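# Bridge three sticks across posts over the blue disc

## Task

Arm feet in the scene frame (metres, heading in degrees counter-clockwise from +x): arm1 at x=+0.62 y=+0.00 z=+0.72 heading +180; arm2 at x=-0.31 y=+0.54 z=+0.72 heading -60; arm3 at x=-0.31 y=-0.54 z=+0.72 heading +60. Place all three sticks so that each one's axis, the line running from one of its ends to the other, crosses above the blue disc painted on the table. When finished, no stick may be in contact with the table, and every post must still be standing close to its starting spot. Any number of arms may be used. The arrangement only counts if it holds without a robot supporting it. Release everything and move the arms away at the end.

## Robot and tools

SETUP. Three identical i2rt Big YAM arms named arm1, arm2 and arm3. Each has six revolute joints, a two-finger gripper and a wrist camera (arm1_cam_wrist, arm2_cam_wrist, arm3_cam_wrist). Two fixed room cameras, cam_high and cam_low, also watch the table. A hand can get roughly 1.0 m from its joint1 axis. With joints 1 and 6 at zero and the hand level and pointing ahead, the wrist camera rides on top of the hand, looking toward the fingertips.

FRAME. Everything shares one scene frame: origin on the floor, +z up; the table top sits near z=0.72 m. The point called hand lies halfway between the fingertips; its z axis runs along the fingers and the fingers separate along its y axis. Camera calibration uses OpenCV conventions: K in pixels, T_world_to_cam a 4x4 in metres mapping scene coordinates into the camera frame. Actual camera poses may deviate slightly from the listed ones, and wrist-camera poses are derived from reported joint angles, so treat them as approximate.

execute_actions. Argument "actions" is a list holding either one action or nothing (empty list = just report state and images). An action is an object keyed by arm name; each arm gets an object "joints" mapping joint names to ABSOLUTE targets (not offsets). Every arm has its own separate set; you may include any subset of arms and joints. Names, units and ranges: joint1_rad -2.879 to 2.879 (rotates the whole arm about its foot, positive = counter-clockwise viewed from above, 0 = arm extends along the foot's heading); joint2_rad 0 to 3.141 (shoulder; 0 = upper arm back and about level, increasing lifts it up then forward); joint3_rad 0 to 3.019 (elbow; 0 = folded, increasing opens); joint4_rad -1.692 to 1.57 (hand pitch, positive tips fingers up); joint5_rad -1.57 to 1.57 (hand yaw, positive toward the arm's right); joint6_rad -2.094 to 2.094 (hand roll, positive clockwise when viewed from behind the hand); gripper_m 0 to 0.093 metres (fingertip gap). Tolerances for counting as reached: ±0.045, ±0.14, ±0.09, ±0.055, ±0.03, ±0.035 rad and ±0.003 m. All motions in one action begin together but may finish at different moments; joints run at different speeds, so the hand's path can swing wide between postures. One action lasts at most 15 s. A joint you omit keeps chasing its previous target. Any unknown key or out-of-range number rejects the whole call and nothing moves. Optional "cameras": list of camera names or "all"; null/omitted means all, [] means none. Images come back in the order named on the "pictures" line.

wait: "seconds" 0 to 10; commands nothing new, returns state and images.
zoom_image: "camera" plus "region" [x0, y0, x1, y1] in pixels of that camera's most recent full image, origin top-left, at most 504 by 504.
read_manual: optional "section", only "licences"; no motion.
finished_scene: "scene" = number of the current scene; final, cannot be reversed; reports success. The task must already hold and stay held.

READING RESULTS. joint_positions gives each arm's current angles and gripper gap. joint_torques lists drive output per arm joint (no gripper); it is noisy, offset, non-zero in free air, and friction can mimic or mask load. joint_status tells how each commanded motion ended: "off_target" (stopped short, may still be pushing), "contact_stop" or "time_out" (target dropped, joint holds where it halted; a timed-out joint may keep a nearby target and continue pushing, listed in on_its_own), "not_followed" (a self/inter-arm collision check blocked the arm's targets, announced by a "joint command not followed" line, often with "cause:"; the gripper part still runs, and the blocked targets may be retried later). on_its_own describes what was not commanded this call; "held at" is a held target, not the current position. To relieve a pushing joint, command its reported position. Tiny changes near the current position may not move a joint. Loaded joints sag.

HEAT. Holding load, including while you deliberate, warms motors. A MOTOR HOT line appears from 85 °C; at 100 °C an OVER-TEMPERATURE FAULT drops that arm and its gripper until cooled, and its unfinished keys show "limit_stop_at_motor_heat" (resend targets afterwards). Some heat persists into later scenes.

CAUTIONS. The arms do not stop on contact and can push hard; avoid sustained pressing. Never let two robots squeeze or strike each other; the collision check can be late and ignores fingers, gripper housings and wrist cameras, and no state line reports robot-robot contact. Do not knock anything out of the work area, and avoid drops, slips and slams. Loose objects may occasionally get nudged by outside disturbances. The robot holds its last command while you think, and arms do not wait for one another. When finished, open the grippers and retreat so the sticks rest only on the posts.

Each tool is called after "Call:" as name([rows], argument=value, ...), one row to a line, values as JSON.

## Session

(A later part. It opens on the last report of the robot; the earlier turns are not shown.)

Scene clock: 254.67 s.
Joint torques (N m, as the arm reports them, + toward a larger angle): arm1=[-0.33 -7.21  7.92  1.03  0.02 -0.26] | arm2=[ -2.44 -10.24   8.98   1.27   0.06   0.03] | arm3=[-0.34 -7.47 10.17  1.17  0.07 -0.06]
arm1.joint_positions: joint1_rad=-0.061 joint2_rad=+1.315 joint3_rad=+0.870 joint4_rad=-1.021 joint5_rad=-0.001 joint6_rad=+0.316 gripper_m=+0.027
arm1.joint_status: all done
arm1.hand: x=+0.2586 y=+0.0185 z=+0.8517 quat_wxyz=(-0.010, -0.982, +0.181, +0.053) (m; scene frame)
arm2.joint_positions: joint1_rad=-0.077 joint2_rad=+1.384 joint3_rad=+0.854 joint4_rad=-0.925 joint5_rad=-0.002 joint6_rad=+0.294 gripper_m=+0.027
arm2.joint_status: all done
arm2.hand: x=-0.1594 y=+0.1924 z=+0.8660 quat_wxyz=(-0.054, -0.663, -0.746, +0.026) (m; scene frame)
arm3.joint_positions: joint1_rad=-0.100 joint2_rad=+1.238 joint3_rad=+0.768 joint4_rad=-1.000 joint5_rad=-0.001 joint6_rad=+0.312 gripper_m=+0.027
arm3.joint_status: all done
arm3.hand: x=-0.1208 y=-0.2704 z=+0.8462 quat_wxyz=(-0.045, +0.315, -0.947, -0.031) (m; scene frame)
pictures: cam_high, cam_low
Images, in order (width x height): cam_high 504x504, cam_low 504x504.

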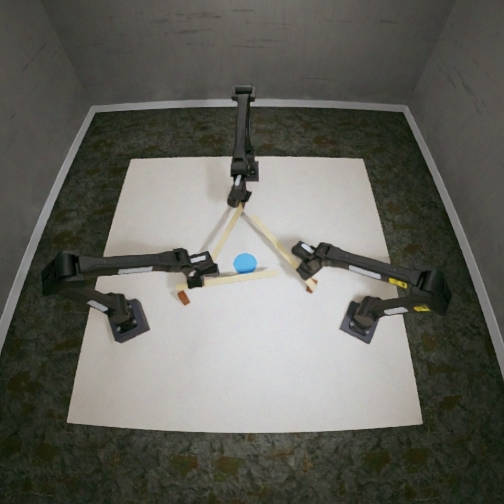

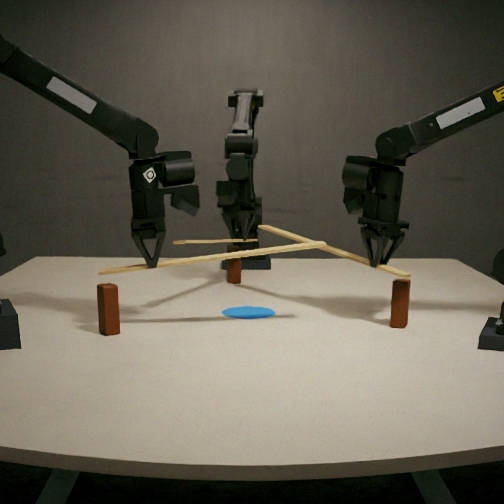

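Call:
execute_actions([
  {"arm1":{"joints":{"joint4_rad":-0.95,"joint6_rad":0.12}},"arm2":{"joints":{"joint4_rad":-0.87,"joint6_rad":0.12}},"arm3":{"joints":{"joint4_rad":-0.93,"joint6_rad":0.12}}},
], cameras=["cam_high","cam_low"])

Call:
zoom_image(camera="cam_low", region=[80, 200, 430, 340])

Call:
zoom_image(camera="cam_high", region=[150, 170, 350, 320])

Scene clock: 270.90 s.
Joint torques (N m, as the arm reports them, + toward a larger angle): arm1=[-0.3  -7.29  7.98  1.14  0.   -0.26] | arm2=[ -2.34 -10.31   9.03   1.35   0.04  -0.12] | arm3=[ 0.59 -6.57 10.2   1.17  0.03 -0.19]
arm1.joint_positions: joint1_rad=-0.061 joint2_rad=+1.315 joint3_rad=+0.870 joint4_rad=-0.968 joint5_rad=-0.001 joint6_rad=+0.137 gripper_m=+0.027
arm1.joint_status: all done
arm1.hand: x=+0.2458 y=+0.0191 z=+0.8534 quat_wxyz=(-0.006, -0.992, +0.093, +0.080) (m; scene frame)
arm2.joint_positions: joint1_rad=-0.077 joint2_rad=+1.384 joint3_rad=+0.854 joint4_rad=-0.887 joint5_rad=-0.002 joint6_rad=+0.129 gripper_m=+0.027
arm2.joint_status: all done
arm2.hand: x=-0.1557 y=+0.1839 z=+0.8672 quat_wxyz=(-0.068, -0.598, -0.797, +0.039) (m; scene frame)
arm3.joint_positions: joint1_rad=-0.100 joint2_rad=+1.238 joint3_rad=+0.768 joint4_rad=-0.952 joint5_rad=-0.001 joint6_rad=+0.133 gripper_m=+0.027
arm3.joint_status: all done
arm3.hand: x=-0.1141 y=-0.2610 z=+0.8477 quat_wxyz=(-0.068, +0.398, -0.914, -0.039) (m; scene frame)
pictures: cam_high, cam_low
Images, in order (width x height): cam_high 504x504, cam_low 504x504.

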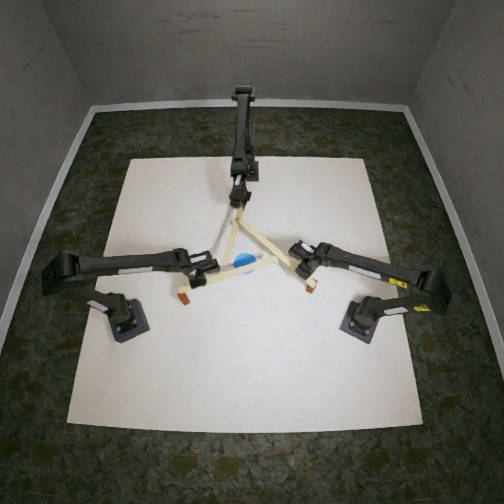

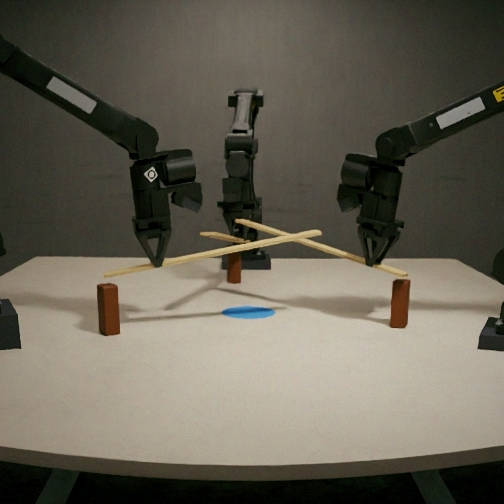

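Region (80, 200, 430, 340) of cam_low's 504x504 image, scaled by 1.440, with more detail than that image has; it fills the top 202 rows of this view, and the rest is white.

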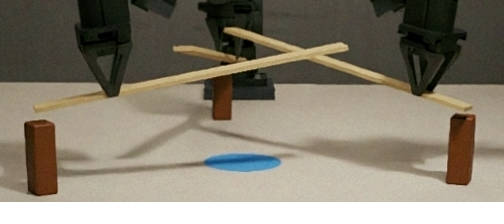

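Region (150, 170, 350, 320) of cam_high's 504x504 image, scaled by 2.520, with more detail than that image has; it fills the top 378 rows of this view, and the rest is white.

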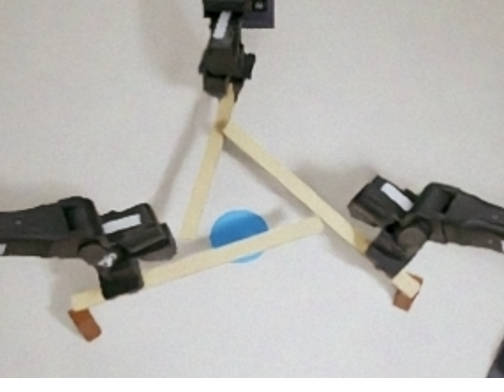

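Call:
execute_actions([
  {"arm1":{"joints":{"joint6_rad":-0.045}},"arm2":{"joints":{"joint6_rad":-0.06}},"arm3":{"joints":{"joint6_rad":-0.075}}},
], cameras=["cam_high","cam_low"])

Call:
zoom_image(camera="cam_low", region=[80, 200, 430, 340])

Call:
zoom_image(camera="cam_high", region=[150, 170, 350, 320])

Scene clock: 278.03 s.
Joint torques (N m, as the arm reports them, + toward a larger angle): arm1=[-0.38 -7.29  8.01  1.14 -0.01 -0.26] | arm2=[ -2.34 -10.3    9.02   1.37   0.03  -0.12] | arm3=[ 0.75 -7.55 10.34  1.35 -0.01 -0.16]
arm1.joint_positions: joint1_rad=-0.061 joint2_rad=+1.315 joint3_rad=+0.870 joint4_rad=-0.968 joint5_rad=-0.001 joint6_rad=-0.028 gripper_m=+0.027
arm1.joint_status: all done
arm1.hand: x=+0.2458 y=+0.0191 z=+0.8534 quat_wxyz=(+0.000, -0.997, +0.011, +0.080) (m; scene frame)
arm2.joint_positions: joint1_rad=-0.077 joint2_rad=+1.384 joint3_rad=+0.854 joint4_rad=-0.887 joint5_rad=-0.002 joint6_rad=-0.051 gripper_m=+0.027
arm2.joint_status: all done
arm2.hand: x=-0.1557 y=+0.1839 z=+0.8672 quat_wxyz=(-0.064, -0.524, -0.848, +0.045) (m; scene frame)
arm3.joint_positions: joint1_rad=-0.100 joint2_rad=+1.238 joint3_rad=+0.768 joint4_rad=-0.952 joint5_rad=-0.001 joint6_rad=-0.063 gripper_m=+0.027
arm3.joint_status: all done
arm3.hand: x=-0.1141 y=-0.2610 z=+0.8477 quat_wxyz=(-0.071, +0.485, -0.871, -0.032) (m; scene frame)
pictures: cam_high, cam_low
Images, in order (width x height): cam_high 504x504, cam_low 504x504.

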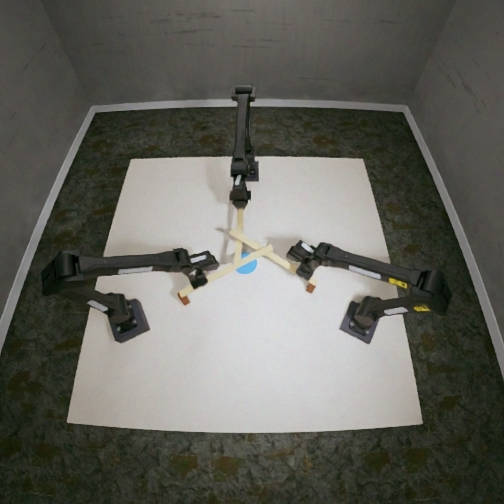

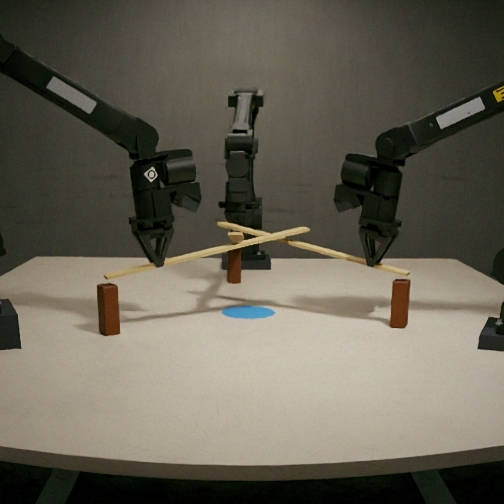

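Region (80, 200, 430, 340) of cam_low's 504x504 image, scaled by 1.440, with more detail than that image has; it fills the top 202 rows of this view, and the rest is white.

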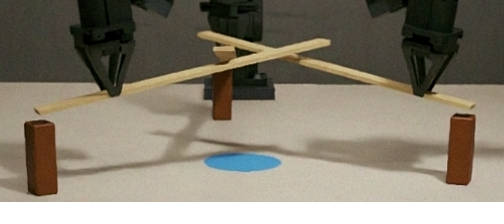

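Region (150, 170, 350, 320) of cam_high's 504x504 image, scaled by 2.520, with more detail than that image has; it fills the top 378 rows of this view, and the rest is white.

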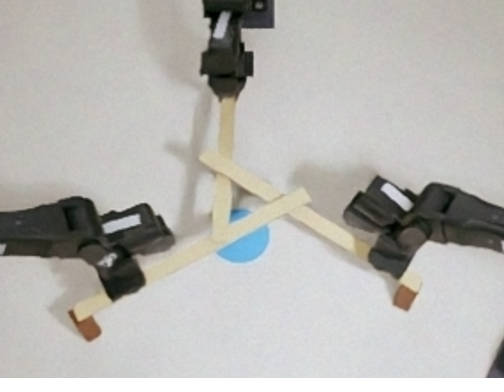

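Call:
execute_actions(actions=[], cameras=["arm1_cam_wrist","arm2_cam_wrist","arm3_cam_wrist"])

Scene clock: 284.73 s.
Joint torques (N m, as the arm reports them, + toward a larger angle): arm1=[-0.41 -7.27  8.01  1.15 -0.01 -0.26] | arm2=[ -2.39 -10.32   9.04   1.37   0.02  -0.13] | arm3=[-0.33 -7.54 10.39  1.23  0.02 -0.16]
arm1.joint_positions: joint1_rad=-0.061 joint2_rad=+1.315 joint3_rad=+0.870 joint4_rad=-0.968 joint5_rad=-0.001 joint6_rad=-0.028 gripper_m=+0.027
arm1.joint_status: all done
arm1.hand: x=+0.2458 y=+0.0191 z=+0.8534 quat_wxyz=(+0.000, -0.997, +0.010, +0.080) (m; scene frame)
arm2.joint_positions: joint1_rad=-0.077 joint2_rad=+1.384 joint3_rad=+0.854 joint4_rad=-0.887 joint5_rad=-0.002 joint6_rad=-0.052 gripper_m=+0.027
arm2.joint_status: all done
arm2.hand: x=-0.1557 y=+0.1839 z=+0.8672 quat_wxyz=(-0.064, -0.524, -0.848, +0.045) (m; scene frame)
arm3.joint_positions: joint1_rad=-0.100 joint2_rad=+1.238 joint3_rad=+0.768 joint4_rad=-0.952 joint5_rad=-0.001 joint6_rad=-0.063 gripper_m=+0.027
arm3.joint_status: all done
arm3.hand: x=-0.1141 y=-0.2610 z=+0.8477 quat_wxyz=(-0.071, +0.485, -0.871, -0.032) (m; scene frame)
pictures: arm1_cam_wrist, arm2_cam_wrist, arm3_cam_wrist
camera_calibration (this result's frames):
arm1_cam_wrist: T_world_to_cam=[[0.0240815, 0.999706, -0.00270078, -0.0197521], [0.892906, -0.0202937, 0.449786, -0.603313], [0.449599, -0.0132431, -0.893132, 0.774141], [0, 0, 0, 1]] pos_world=[0.191124, 0.0177548, 0.962718]
arm2_cam_wrist: T_world_to_cam=[[-0.897096, -0.44161, 0.0141251, -0.0727417], [-0.389939, 0.806352, 0.444684, -0.586869], [-0.207767, 0.393416, -0.895576, 0.795652], [0, 0, 0, 1]] pos_world=[-0.128789, 0.128078, 0.974566]
arm3_cam_wrist: T_world_to_cam=[[0.857792, -0.513745, 0.0160762, -0.0491011], [-0.463216, -0.759112, 0.457363, -0.638325], [-0.222764, -0.399769, -0.889135, 0.747652], [0, 0, 0, 1]] pos_world=[-0.0870134, -0.210897, 0.957499]
Images, in order (width x height): arm1_cam_wrist 504x504, arm2_cam_wrist 504x504, arm3_cam_wrist 504x504.

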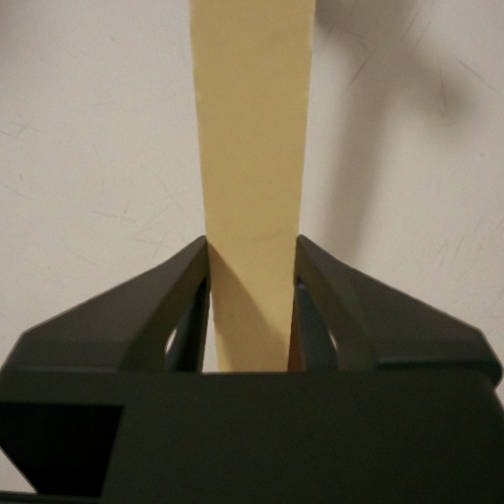

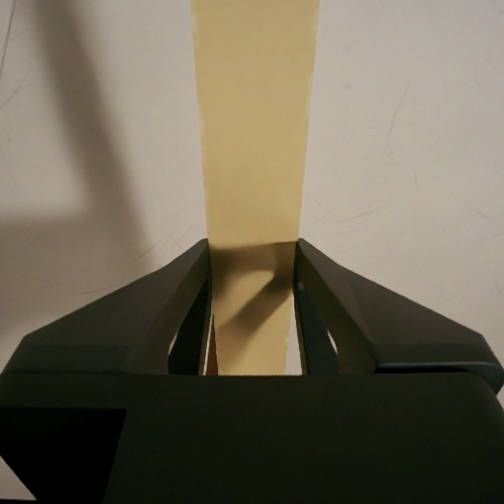

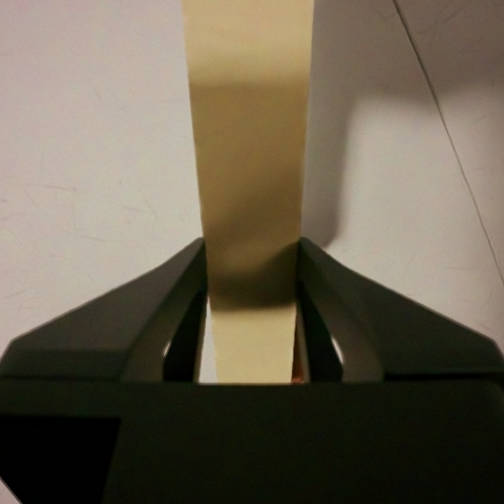

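Call:
execute_actions(actions=[], cameras=["cam_high","cam_low"])

Call:
zoom_image(camera="cam_high", region=[210, 215, 290, 285])

Call:
zoom_image(camera="cam_low", region=[200, 210, 320, 290])

Scene clock: 287.83 s.
Joint torques (N m, as the arm reports them, + toward a larger angle): arm1=[-0.31 -7.24  8.03  1.14 -0.02 -0.26] | arm2=[ -2.34 -10.18   9.04   1.36   0.02  -0.12] | arm3=[ 0.65 -7.53 10.29  1.29  0.08 -0.12]
arm1.joint_positions: joint1_rad=-0.061 joint2_rad=+1.315 joint3_rad=+0.870 joint4_rad=-0.968 joint5_rad=-0.001 joint6_rad=-0.028 gripper_m=+0.027
arm1.joint_status: all done
arm1.hand: x=+0.2458 y=+0.0191 z=+0.8534 quat_wxyz=(+0.000, -0.997, +0.010, +0.080) (m; scene frame)
arm2.joint_positions: joint1_rad=-0.077 joint2_rad=+1.384 joint3_rad=+0.854 joint4_rad=-0.887 joint5_rad=-0.002 joint6_rad=-0.052 gripper_m=+0.027
arm2.joint_status: all done
arm2.hand: x=-0.1557 y=+0.1839 z=+0.8672 quat_wxyz=(-0.064, -0.524, -0.848, +0.045) (m; scene frame)
arm3.joint_positions: joint1_rad=-0.100 joint2_rad=+1.238 joint3_rad=+0.768 joint4_rad=-0.952 joint5_rad=-0.001 joint6_rad=-0.063 gripper_m=+0.027
arm3.joint_status: all done
arm3.hand: x=-0.1141 y=-0.2610 z=+0.8477 quat_wxyz=(-0.071, +0.485, -0.871, -0.032) (m; scene frame)
pictures: cam_high, cam_low
Images, in order (width x height): cam_high 504x504, cam_low 504x504.

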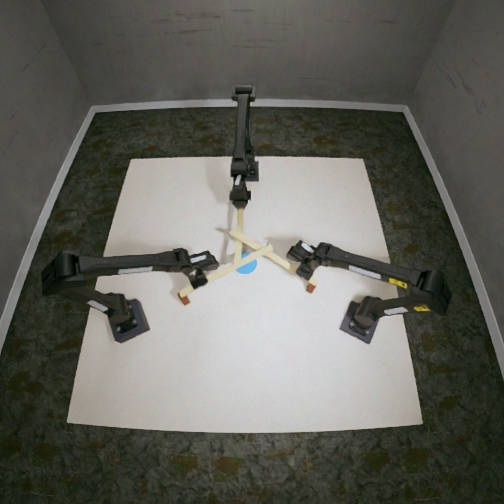

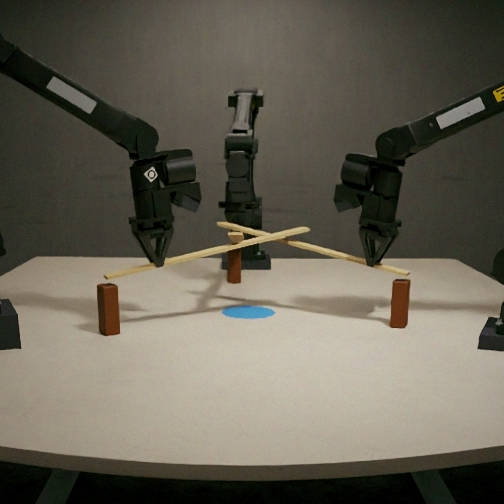

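Region (210, 215, 290, 285) of cam_high's 504x504 image, scaled by 6.300, with more detail than that image has; it fills the top 441 rows of this view, and the rest is white.

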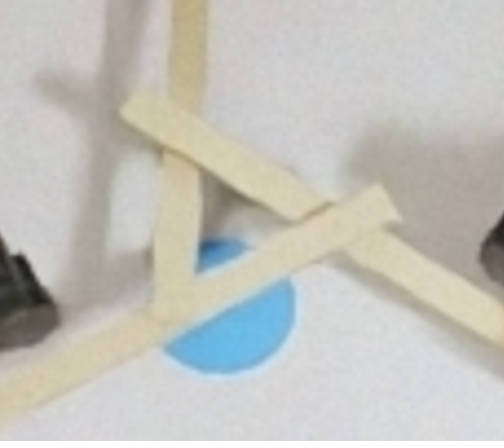

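Region (200, 210, 320, 290) of cam_low's 504x504 image, scaled by 4.200, with more detail than that image has.

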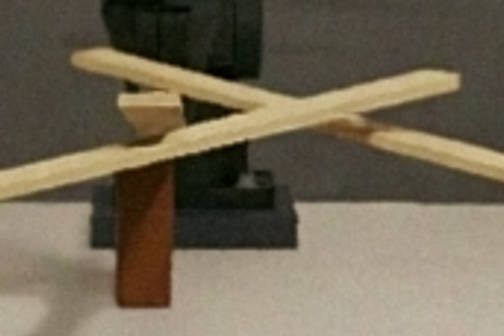

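Call:
execute_actions([
  {"arm1":{"joints":{"joint2_rad":1.383,"joint3_rad":0.927,"joint4_rad":-1.01}},"arm2":{"joints":{"joint2_rad":1.456,"joint3_rad":0.905,"joint4_rad":-0.918,"joint6_rad":-0.105}},"arm3":{"joints":{"joint2_rad":1.302,"joint3_rad":0.817,"joint4_rad":-0.976}}},
], cameras=["cam_high","cam_low"])

Call:
zoom_image(camera="cam_low", region=[80, 200, 430, 340])

Call:
zoom_image(camera="cam_high", region=[160, 180, 340, 310])

Scene clock: 318.17 s.
Joint torques (N m, as the arm reports them, + toward a larger angle): arm1=[-0.3  -5.87 10.41  0.06 -0.06 -0.27] | arm2=[-2.27 -9.32 11.71  0.38 -0.04 -0.22] | arm3=[ 0.43 -5.8  12.75 -0.09  0.   -0.14]
arm1.joint_positions: joint1_rad=-0.061 joint2_rad=+1.374 joint3_rad=+0.881 joint4_rad=-1.003 joint5_rad=+0.000 joint6_rad=-0.028 gripper_m=+0.027
arm1.joint_status: all done
arm1.hand: x=+0.2516 y=+0.0189 z=+0.8359 quat_wxyz=(-0.001, -0.999, +0.010, +0.039) (m; scene frame)
arm2.joint_positions: joint1_rad=-0.077 joint2_rad=+1.451 joint3_rad=+0.862 joint4_rad=-0.912 joint5_rad=+0.000 joint6_rad=-0.088 gripper_m=+0.027
arm2.joint_status: all done
arm2.hand: x=-0.1587 y=+0.1902 z=+0.8450 quat_wxyz=(-0.028, -0.510, -0.860, +0.022) (m; scene frame)
arm3.joint_positions: joint1_rad=-0.100 joint2_rad=+1.300 joint3_rad=+0.772 joint4_rad=-0.967 joint5_rad=+0.000 joint6_rad=-0.064 gripper_m=+0.027
arm3.joint_status: all done
arm3.hand: x=-0.1166 y=-0.2648 z=+0.8292 quat_wxyz=(-0.039, +0.487, -0.873, -0.016) (m; scene frame)
pictures: cam_high, cam_low
Images, in order (width x height): cam_high 504x504, cam_low 504x504.

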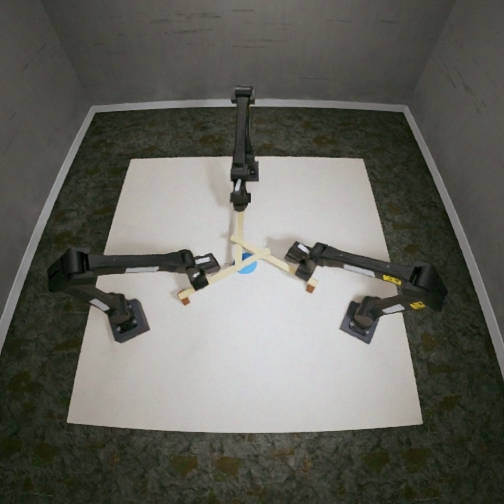

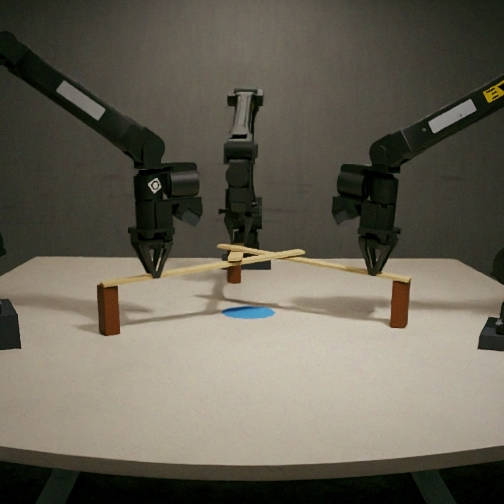

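Region (80, 200, 430, 340) of cam_low's 504x504 image, scaled by 1.440, with more detail than that image has; it fills the top 202 rows of this view, and the rest is white.

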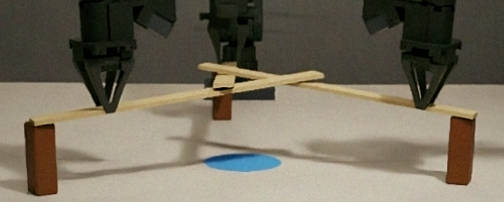

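Region (160, 180, 340, 310) of cam_high's 504x504 image, scaled by 2.800, with more detail than that image has.

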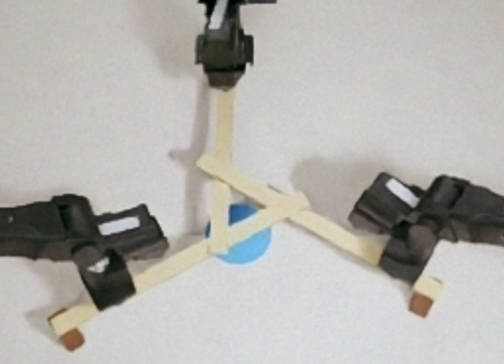

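Call:
zoom_image(camera="cam_high", region=[215, 220, 285, 280])

Call:
zoom_image(camera="cam_low", region=[200, 220, 320, 300])

Region (215, 220, 285, 280) of cam_high's 504x504 image, scaled by 7.200, with more detail than that image has; it fills the top 432 rows of this view, and the rest is white.

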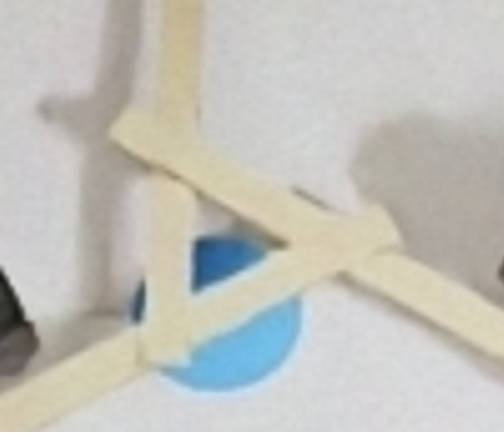

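Region (200, 220, 320, 300) of cam_low's 504x504 image, scaled by 4.200, with more detail than that image has.

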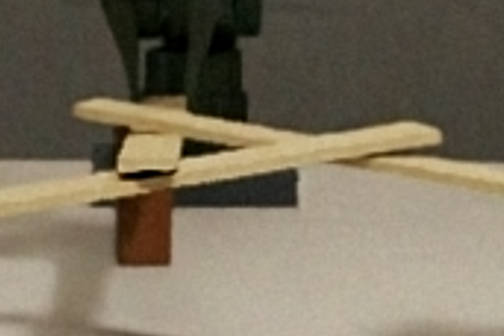

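Call:
execute_actions([
  {"arm1":{"joints":{"joint6_rad":-0.085}},"arm2":{"joints":{"joint6_rad":-0.14}},"arm3":{"joints":{"joint6_rad":-0.105}}},
], cameras=["cam_high","cam_low"])

Call:
zoom_image(camera="cam_high", region=[160, 180, 340, 310])

Scene clock: 332.00 s.
Joint torques (N m, as the arm reports them, + toward a larger angle): arm1=[-0.32 -5.97 10.41  0.06 -0.06 -0.52] | arm2=[-2.31 -9.39 11.7   0.39 -0.05 -0.46] | arm3=[ 0.48 -6.47 12.53  0.17  0.01 -0.36]
arm1.joint_positions: joint1_rad=-0.061 joint2_rad=+1.374 joint3_rad=+0.881 joint4_rad=-1.003 joint5_rad=+0.000 joint6_rad=-0.039 gripper_m=+0.027
arm1.joint_status: joint6_rad time_out (moved -0.011 of -0.057)
arm1.on_its_own: joint6_rad reads -0.039 and still pushes toward -0.085 since a time_out
arm1.hand: x=+0.2516 y=+0.0189 z=+0.8359 quat_wxyz=(-0.001, -0.999, +0.005, +0.039) (m; scene frame)
arm2.joint_positions: joint1_rad=-0.078 joint2_rad=+1.451 joint3_rad=+0.862 joint4_rad=-0.912 joint5_rad=+0.000 joint6_rad=-0.101 gripper_m=+0.027
arm2.joint_status: joint6_rad time_out (moved -0.013 of -0.052)
arm2.on_its_own: joint6_rad reads -0.101 and still pushes toward -0.140 since a time_out
arm2.hand: x=-0.1591 y=+0.1901 z=+0.8450 quat_wxyz=(-0.028, -0.505, -0.863, +0.022) (m; scene frame)
arm3.joint_positions: joint1_rad=-0.100 joint2_rad=+1.300 joint3_rad=+0.772 joint4_rad=-0.967 joint5_rad=+0.000 joint6_rad=-0.072 gripper_m=+0.027
arm3.joint_status: all done
arm3.hand: x=-0.1165 y=-0.2648 z=+0.8292 quat_wxyz=(-0.039, +0.490, -0.871, -0.016) (m; scene frame)
pictures: cam_high, cam_low
Images, in order (width x height): cam_high 504x504, cam_low 504x504.

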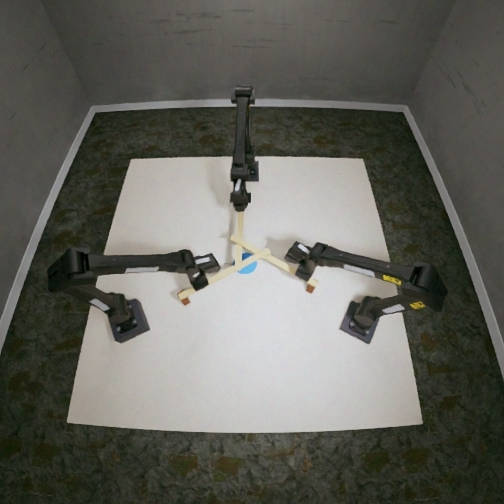

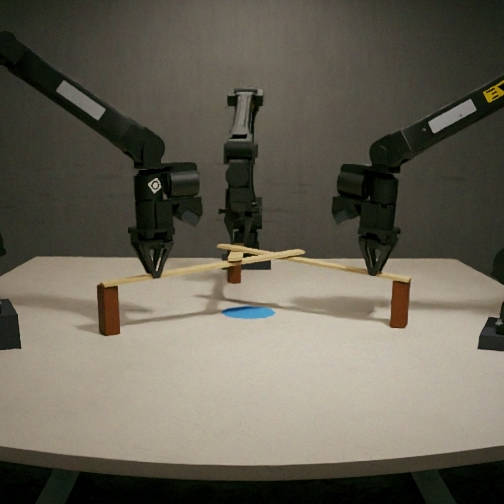

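Region (160, 180, 340, 310) of cam_high's 504x504 image, scaled by 2.800, with more detail than that image has.

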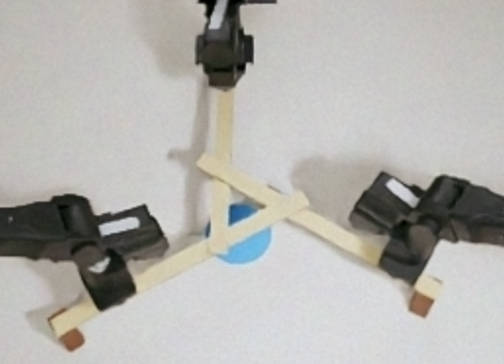

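Call:
execute_actions([
  {"arm1":{"joints":{"joint6_rad":-0.039}},"arm2":{"joints":{"joint6_rad":-0.101}},"arm3":{"joints":{"joint6_rad":-0.072}}},
], cameras=[])

Call:
execute_actions([
  {"arm1":{"joints":{"gripper_m":0.06}},"arm2":{"joints":{"gripper_m":0.06}},"arm3":{"joints":{"gripper_m":0.06}}},
], cameras=["cam_high","cam_low"])

Call:
zoom_image(camera="cam_high", region=[160, 180, 340, 310])

Scene clock: 338.50 s.
Joint torques (N m, as the arm reports them, + toward a larger angle): arm1=[-0.37 -5.99 10.4   0.05 -0.06 -0.14] | arm2=[-2.31 -9.51 11.72  0.37 -0.05 -0.1 ] | arm3=[ 1.   -6.61 12.67  0.22 -0.03 -0.06]
arm1.joint_positions: joint1_rad=-0.061 joint2_rad=+1.374 joint3_rad=+0.881 joint4_rad=-1.003 joint5_rad=+0.000 joint6_rad=-0.037 gripper_m=+0.027
arm1.joint_status: all done
arm1.hand: x=+0.2516 y=+0.0189 z=+0.8359 quat_wxyz=(-0.001, -0.999, +0.006, +0.039) (m; scene frame)
arm2.joint_positions: joint1_rad=-0.078 joint2_rad=+1.451 joint3_rad=+0.862 joint4_rad=-0.912 joint5_rad=+0.000 joint6_rad=-0.095 gripper_m=+0.027
arm2.joint_status: all done
arm2.hand: x=-0.1591 y=+0.1901 z=+0.8450 quat_wxyz=(-0.028, -0.507, -0.861, +0.022) (m; scene frame)
arm3.joint_positions: joint1_rad=-0.100 joint2_rad=+1.300 joint3_rad=+0.772 joint4_rad=-0.967 joint5_rad=+0.000 joint6_rad=-0.071 gripper_m=+0.027
arm3.joint_status: all done
arm3.hand: x=-0.1165 y=-0.2648 z=+0.8292 quat_wxyz=(-0.039, +0.490, -0.871, -0.016) (m; scene frame)
pictures: none
No camera images: the call's "cameras" was empty. Leave "cameras" out to get every camera's image.

Scene clock: 339.10 s.
Joint torques (N m, as the arm reports them, + toward a larger angle): arm1=[-0.43 -6.07 10.4   0.07 -0.06 -0.14] | arm2=[-2.3  -9.35 11.69  0.38 -0.05 -0.1 ] | arm3=[ 0.34 -6.19 12.6  -0.05  0.02  0.01]
arm1.joint_positions: joint1_rad=-0.061 joint2_rad=+1.377 joint3_rad=+0.881 joint4_rad=-1.003 joint5_rad=+0.000 joint6_rad=-0.036 gripper_m=+0.060
arm1.joint_status: all done
arm1.hand: x=+0.2517 y=+0.0189 z=+0.8349 quat_wxyz=(-0.001, -0.999, +0.006, +0.038) (m; scene frame)
arm2.joint_positions: joint1_rad=-0.078 joint2_rad=+1.451 joint3_rad=+0.862 joint4_rad=-0.912 joint5_rad=+0.000 joint6_rad=-0.095 gripper_m=+0.060
arm2.joint_status: all done
arm2.hand: x=-0.1591 y=+0.1901 z=+0.8450 quat_wxyz=(-0.028, -0.507, -0.861, +0.022) (m; scene frame)
arm3.joint_positions: joint1_rad=-0.100 joint2_rad=+1.300 joint3_rad=+0.772 joint4_rad=-0.967 joint5_rad=+0.000 joint6_rad=-0.071 gripper_m=+0.060
arm3.joint_status: all done
arm3.hand: x=-0.1164 y=-0.2647 z=+0.8293 quat_wxyz=(-0.039, +0.490, -0.871, -0.016) (m; scene frame)
pictures: cam_high, cam_low
Images, in order (width x height): cam_high 504x504, cam_low 504x504.

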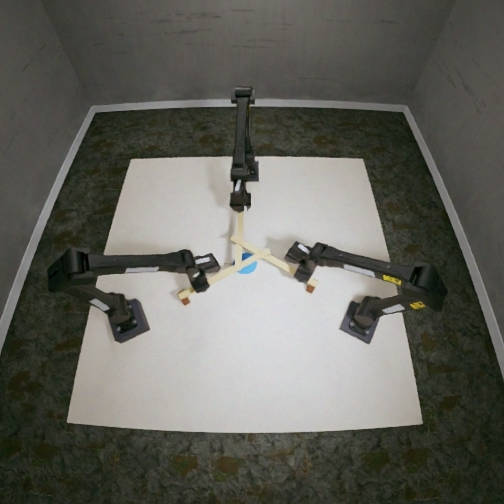

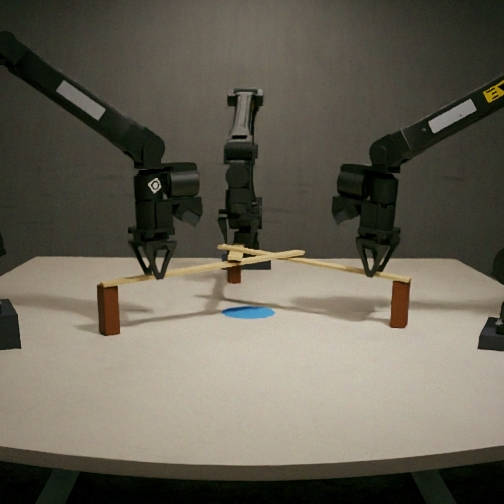

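Region (160, 180, 340, 310) of cam_high's 504x504 image, scaled by 2.800, with more detail than that image has.

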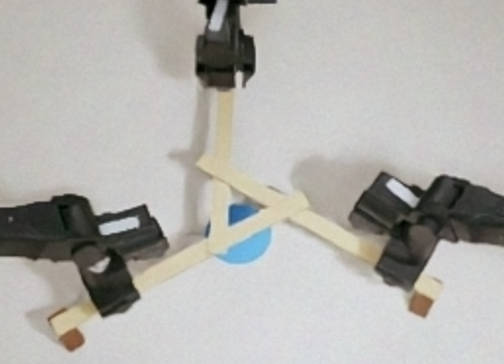

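Holds. Lift away.

Call:
execute_actions([
  {"arm1":{"joints":{"joint2_rad":0.9}},"arm2":{"joints":{"joint2_rad":0.95}},"arm3":{"joints":{"joint2_rad":0.85}}},
], cameras=["cam_high","cam_low"])

Call:
zoom_image(camera="cam_high", region=[160, 180, 340, 310])

Scene clock: 344.67 s.
Joint torques (N m, as the arm reports them, + toward a larger angle): arm1=[-0.33 -2.22 11.92  0.72 -0.06 -0.14] | arm2=[-2.33 -4.06 13.9   1.24 -0.05 -0.1 ] | arm3=[ 0.71 -1.26 14.12  0.86  0.01 -0.03]
arm1.joint_positions: joint1_rad=-0.061 joint2_rad=+0.897 joint3_rad=+0.881 joint4_rad=-1.003 joint5_rad=+0.000 joint6_rad=-0.036 gripper_m=+0.060
arm1.joint_status: all done
arm1.hand: x=+0.2719 y=+0.0188 z=+0.9999 quat_wxyz=(+0.009, -0.962, +0.007, +0.274) (m; scene frame)
arm2.joint_positions: joint1_rad=-0.078 joint2_rad=+0.938 joint3_rad=+0.865 joint4_rad=-0.912 joint5_rad=+0.000 joint6_rad=-0.095 gripper_m=+0.060
arm2.joint_status: all done
arm2.hand: x=-0.1624 y=+0.1990 z=+1.0310 quat_wxyz=(-0.234, -0.485, -0.825, +0.171) (m; scene frame)
arm3.joint_positions: joint1_rad=-0.100 joint2_rad=+0.838 joint3_rad=+0.776 joint4_rad=-0.967 joint5_rad=+0.000 joint6_rad=-0.071 gripper_m=+0.060
arm3.joint_status: all done
arm3.hand: x=-0.1220 y=-0.2716 z=+0.9761 quat_wxyz=(-0.246, +0.472, -0.839, -0.114) (m; scene frame)
pictures: cam_high, cam_low
Images, in order (width x height): cam_high 504x504, cam_low 504x504.

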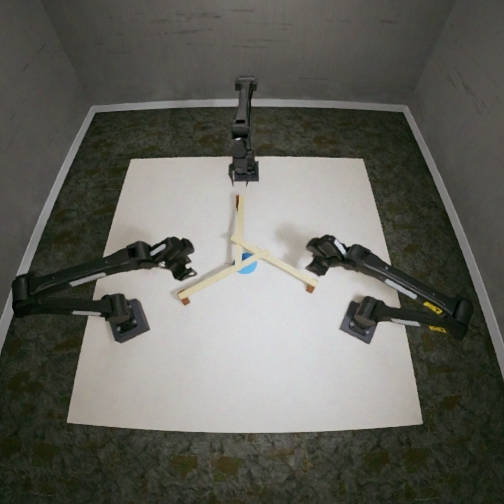

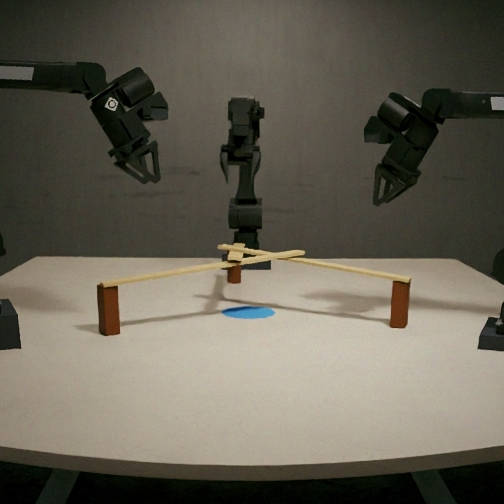

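Region (160, 180, 340, 310) of cam_high's 504x504 image, scaled by 2.800, with more detail than that image has.

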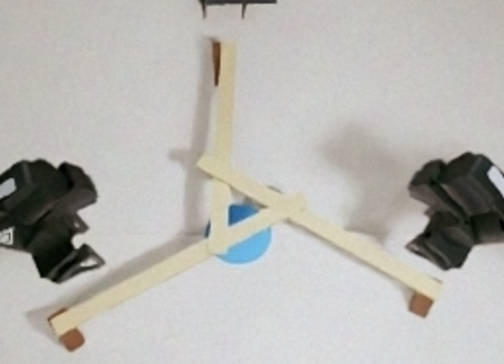

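Call:
finished_scene(scene=1)

The scene is finished: the task was done.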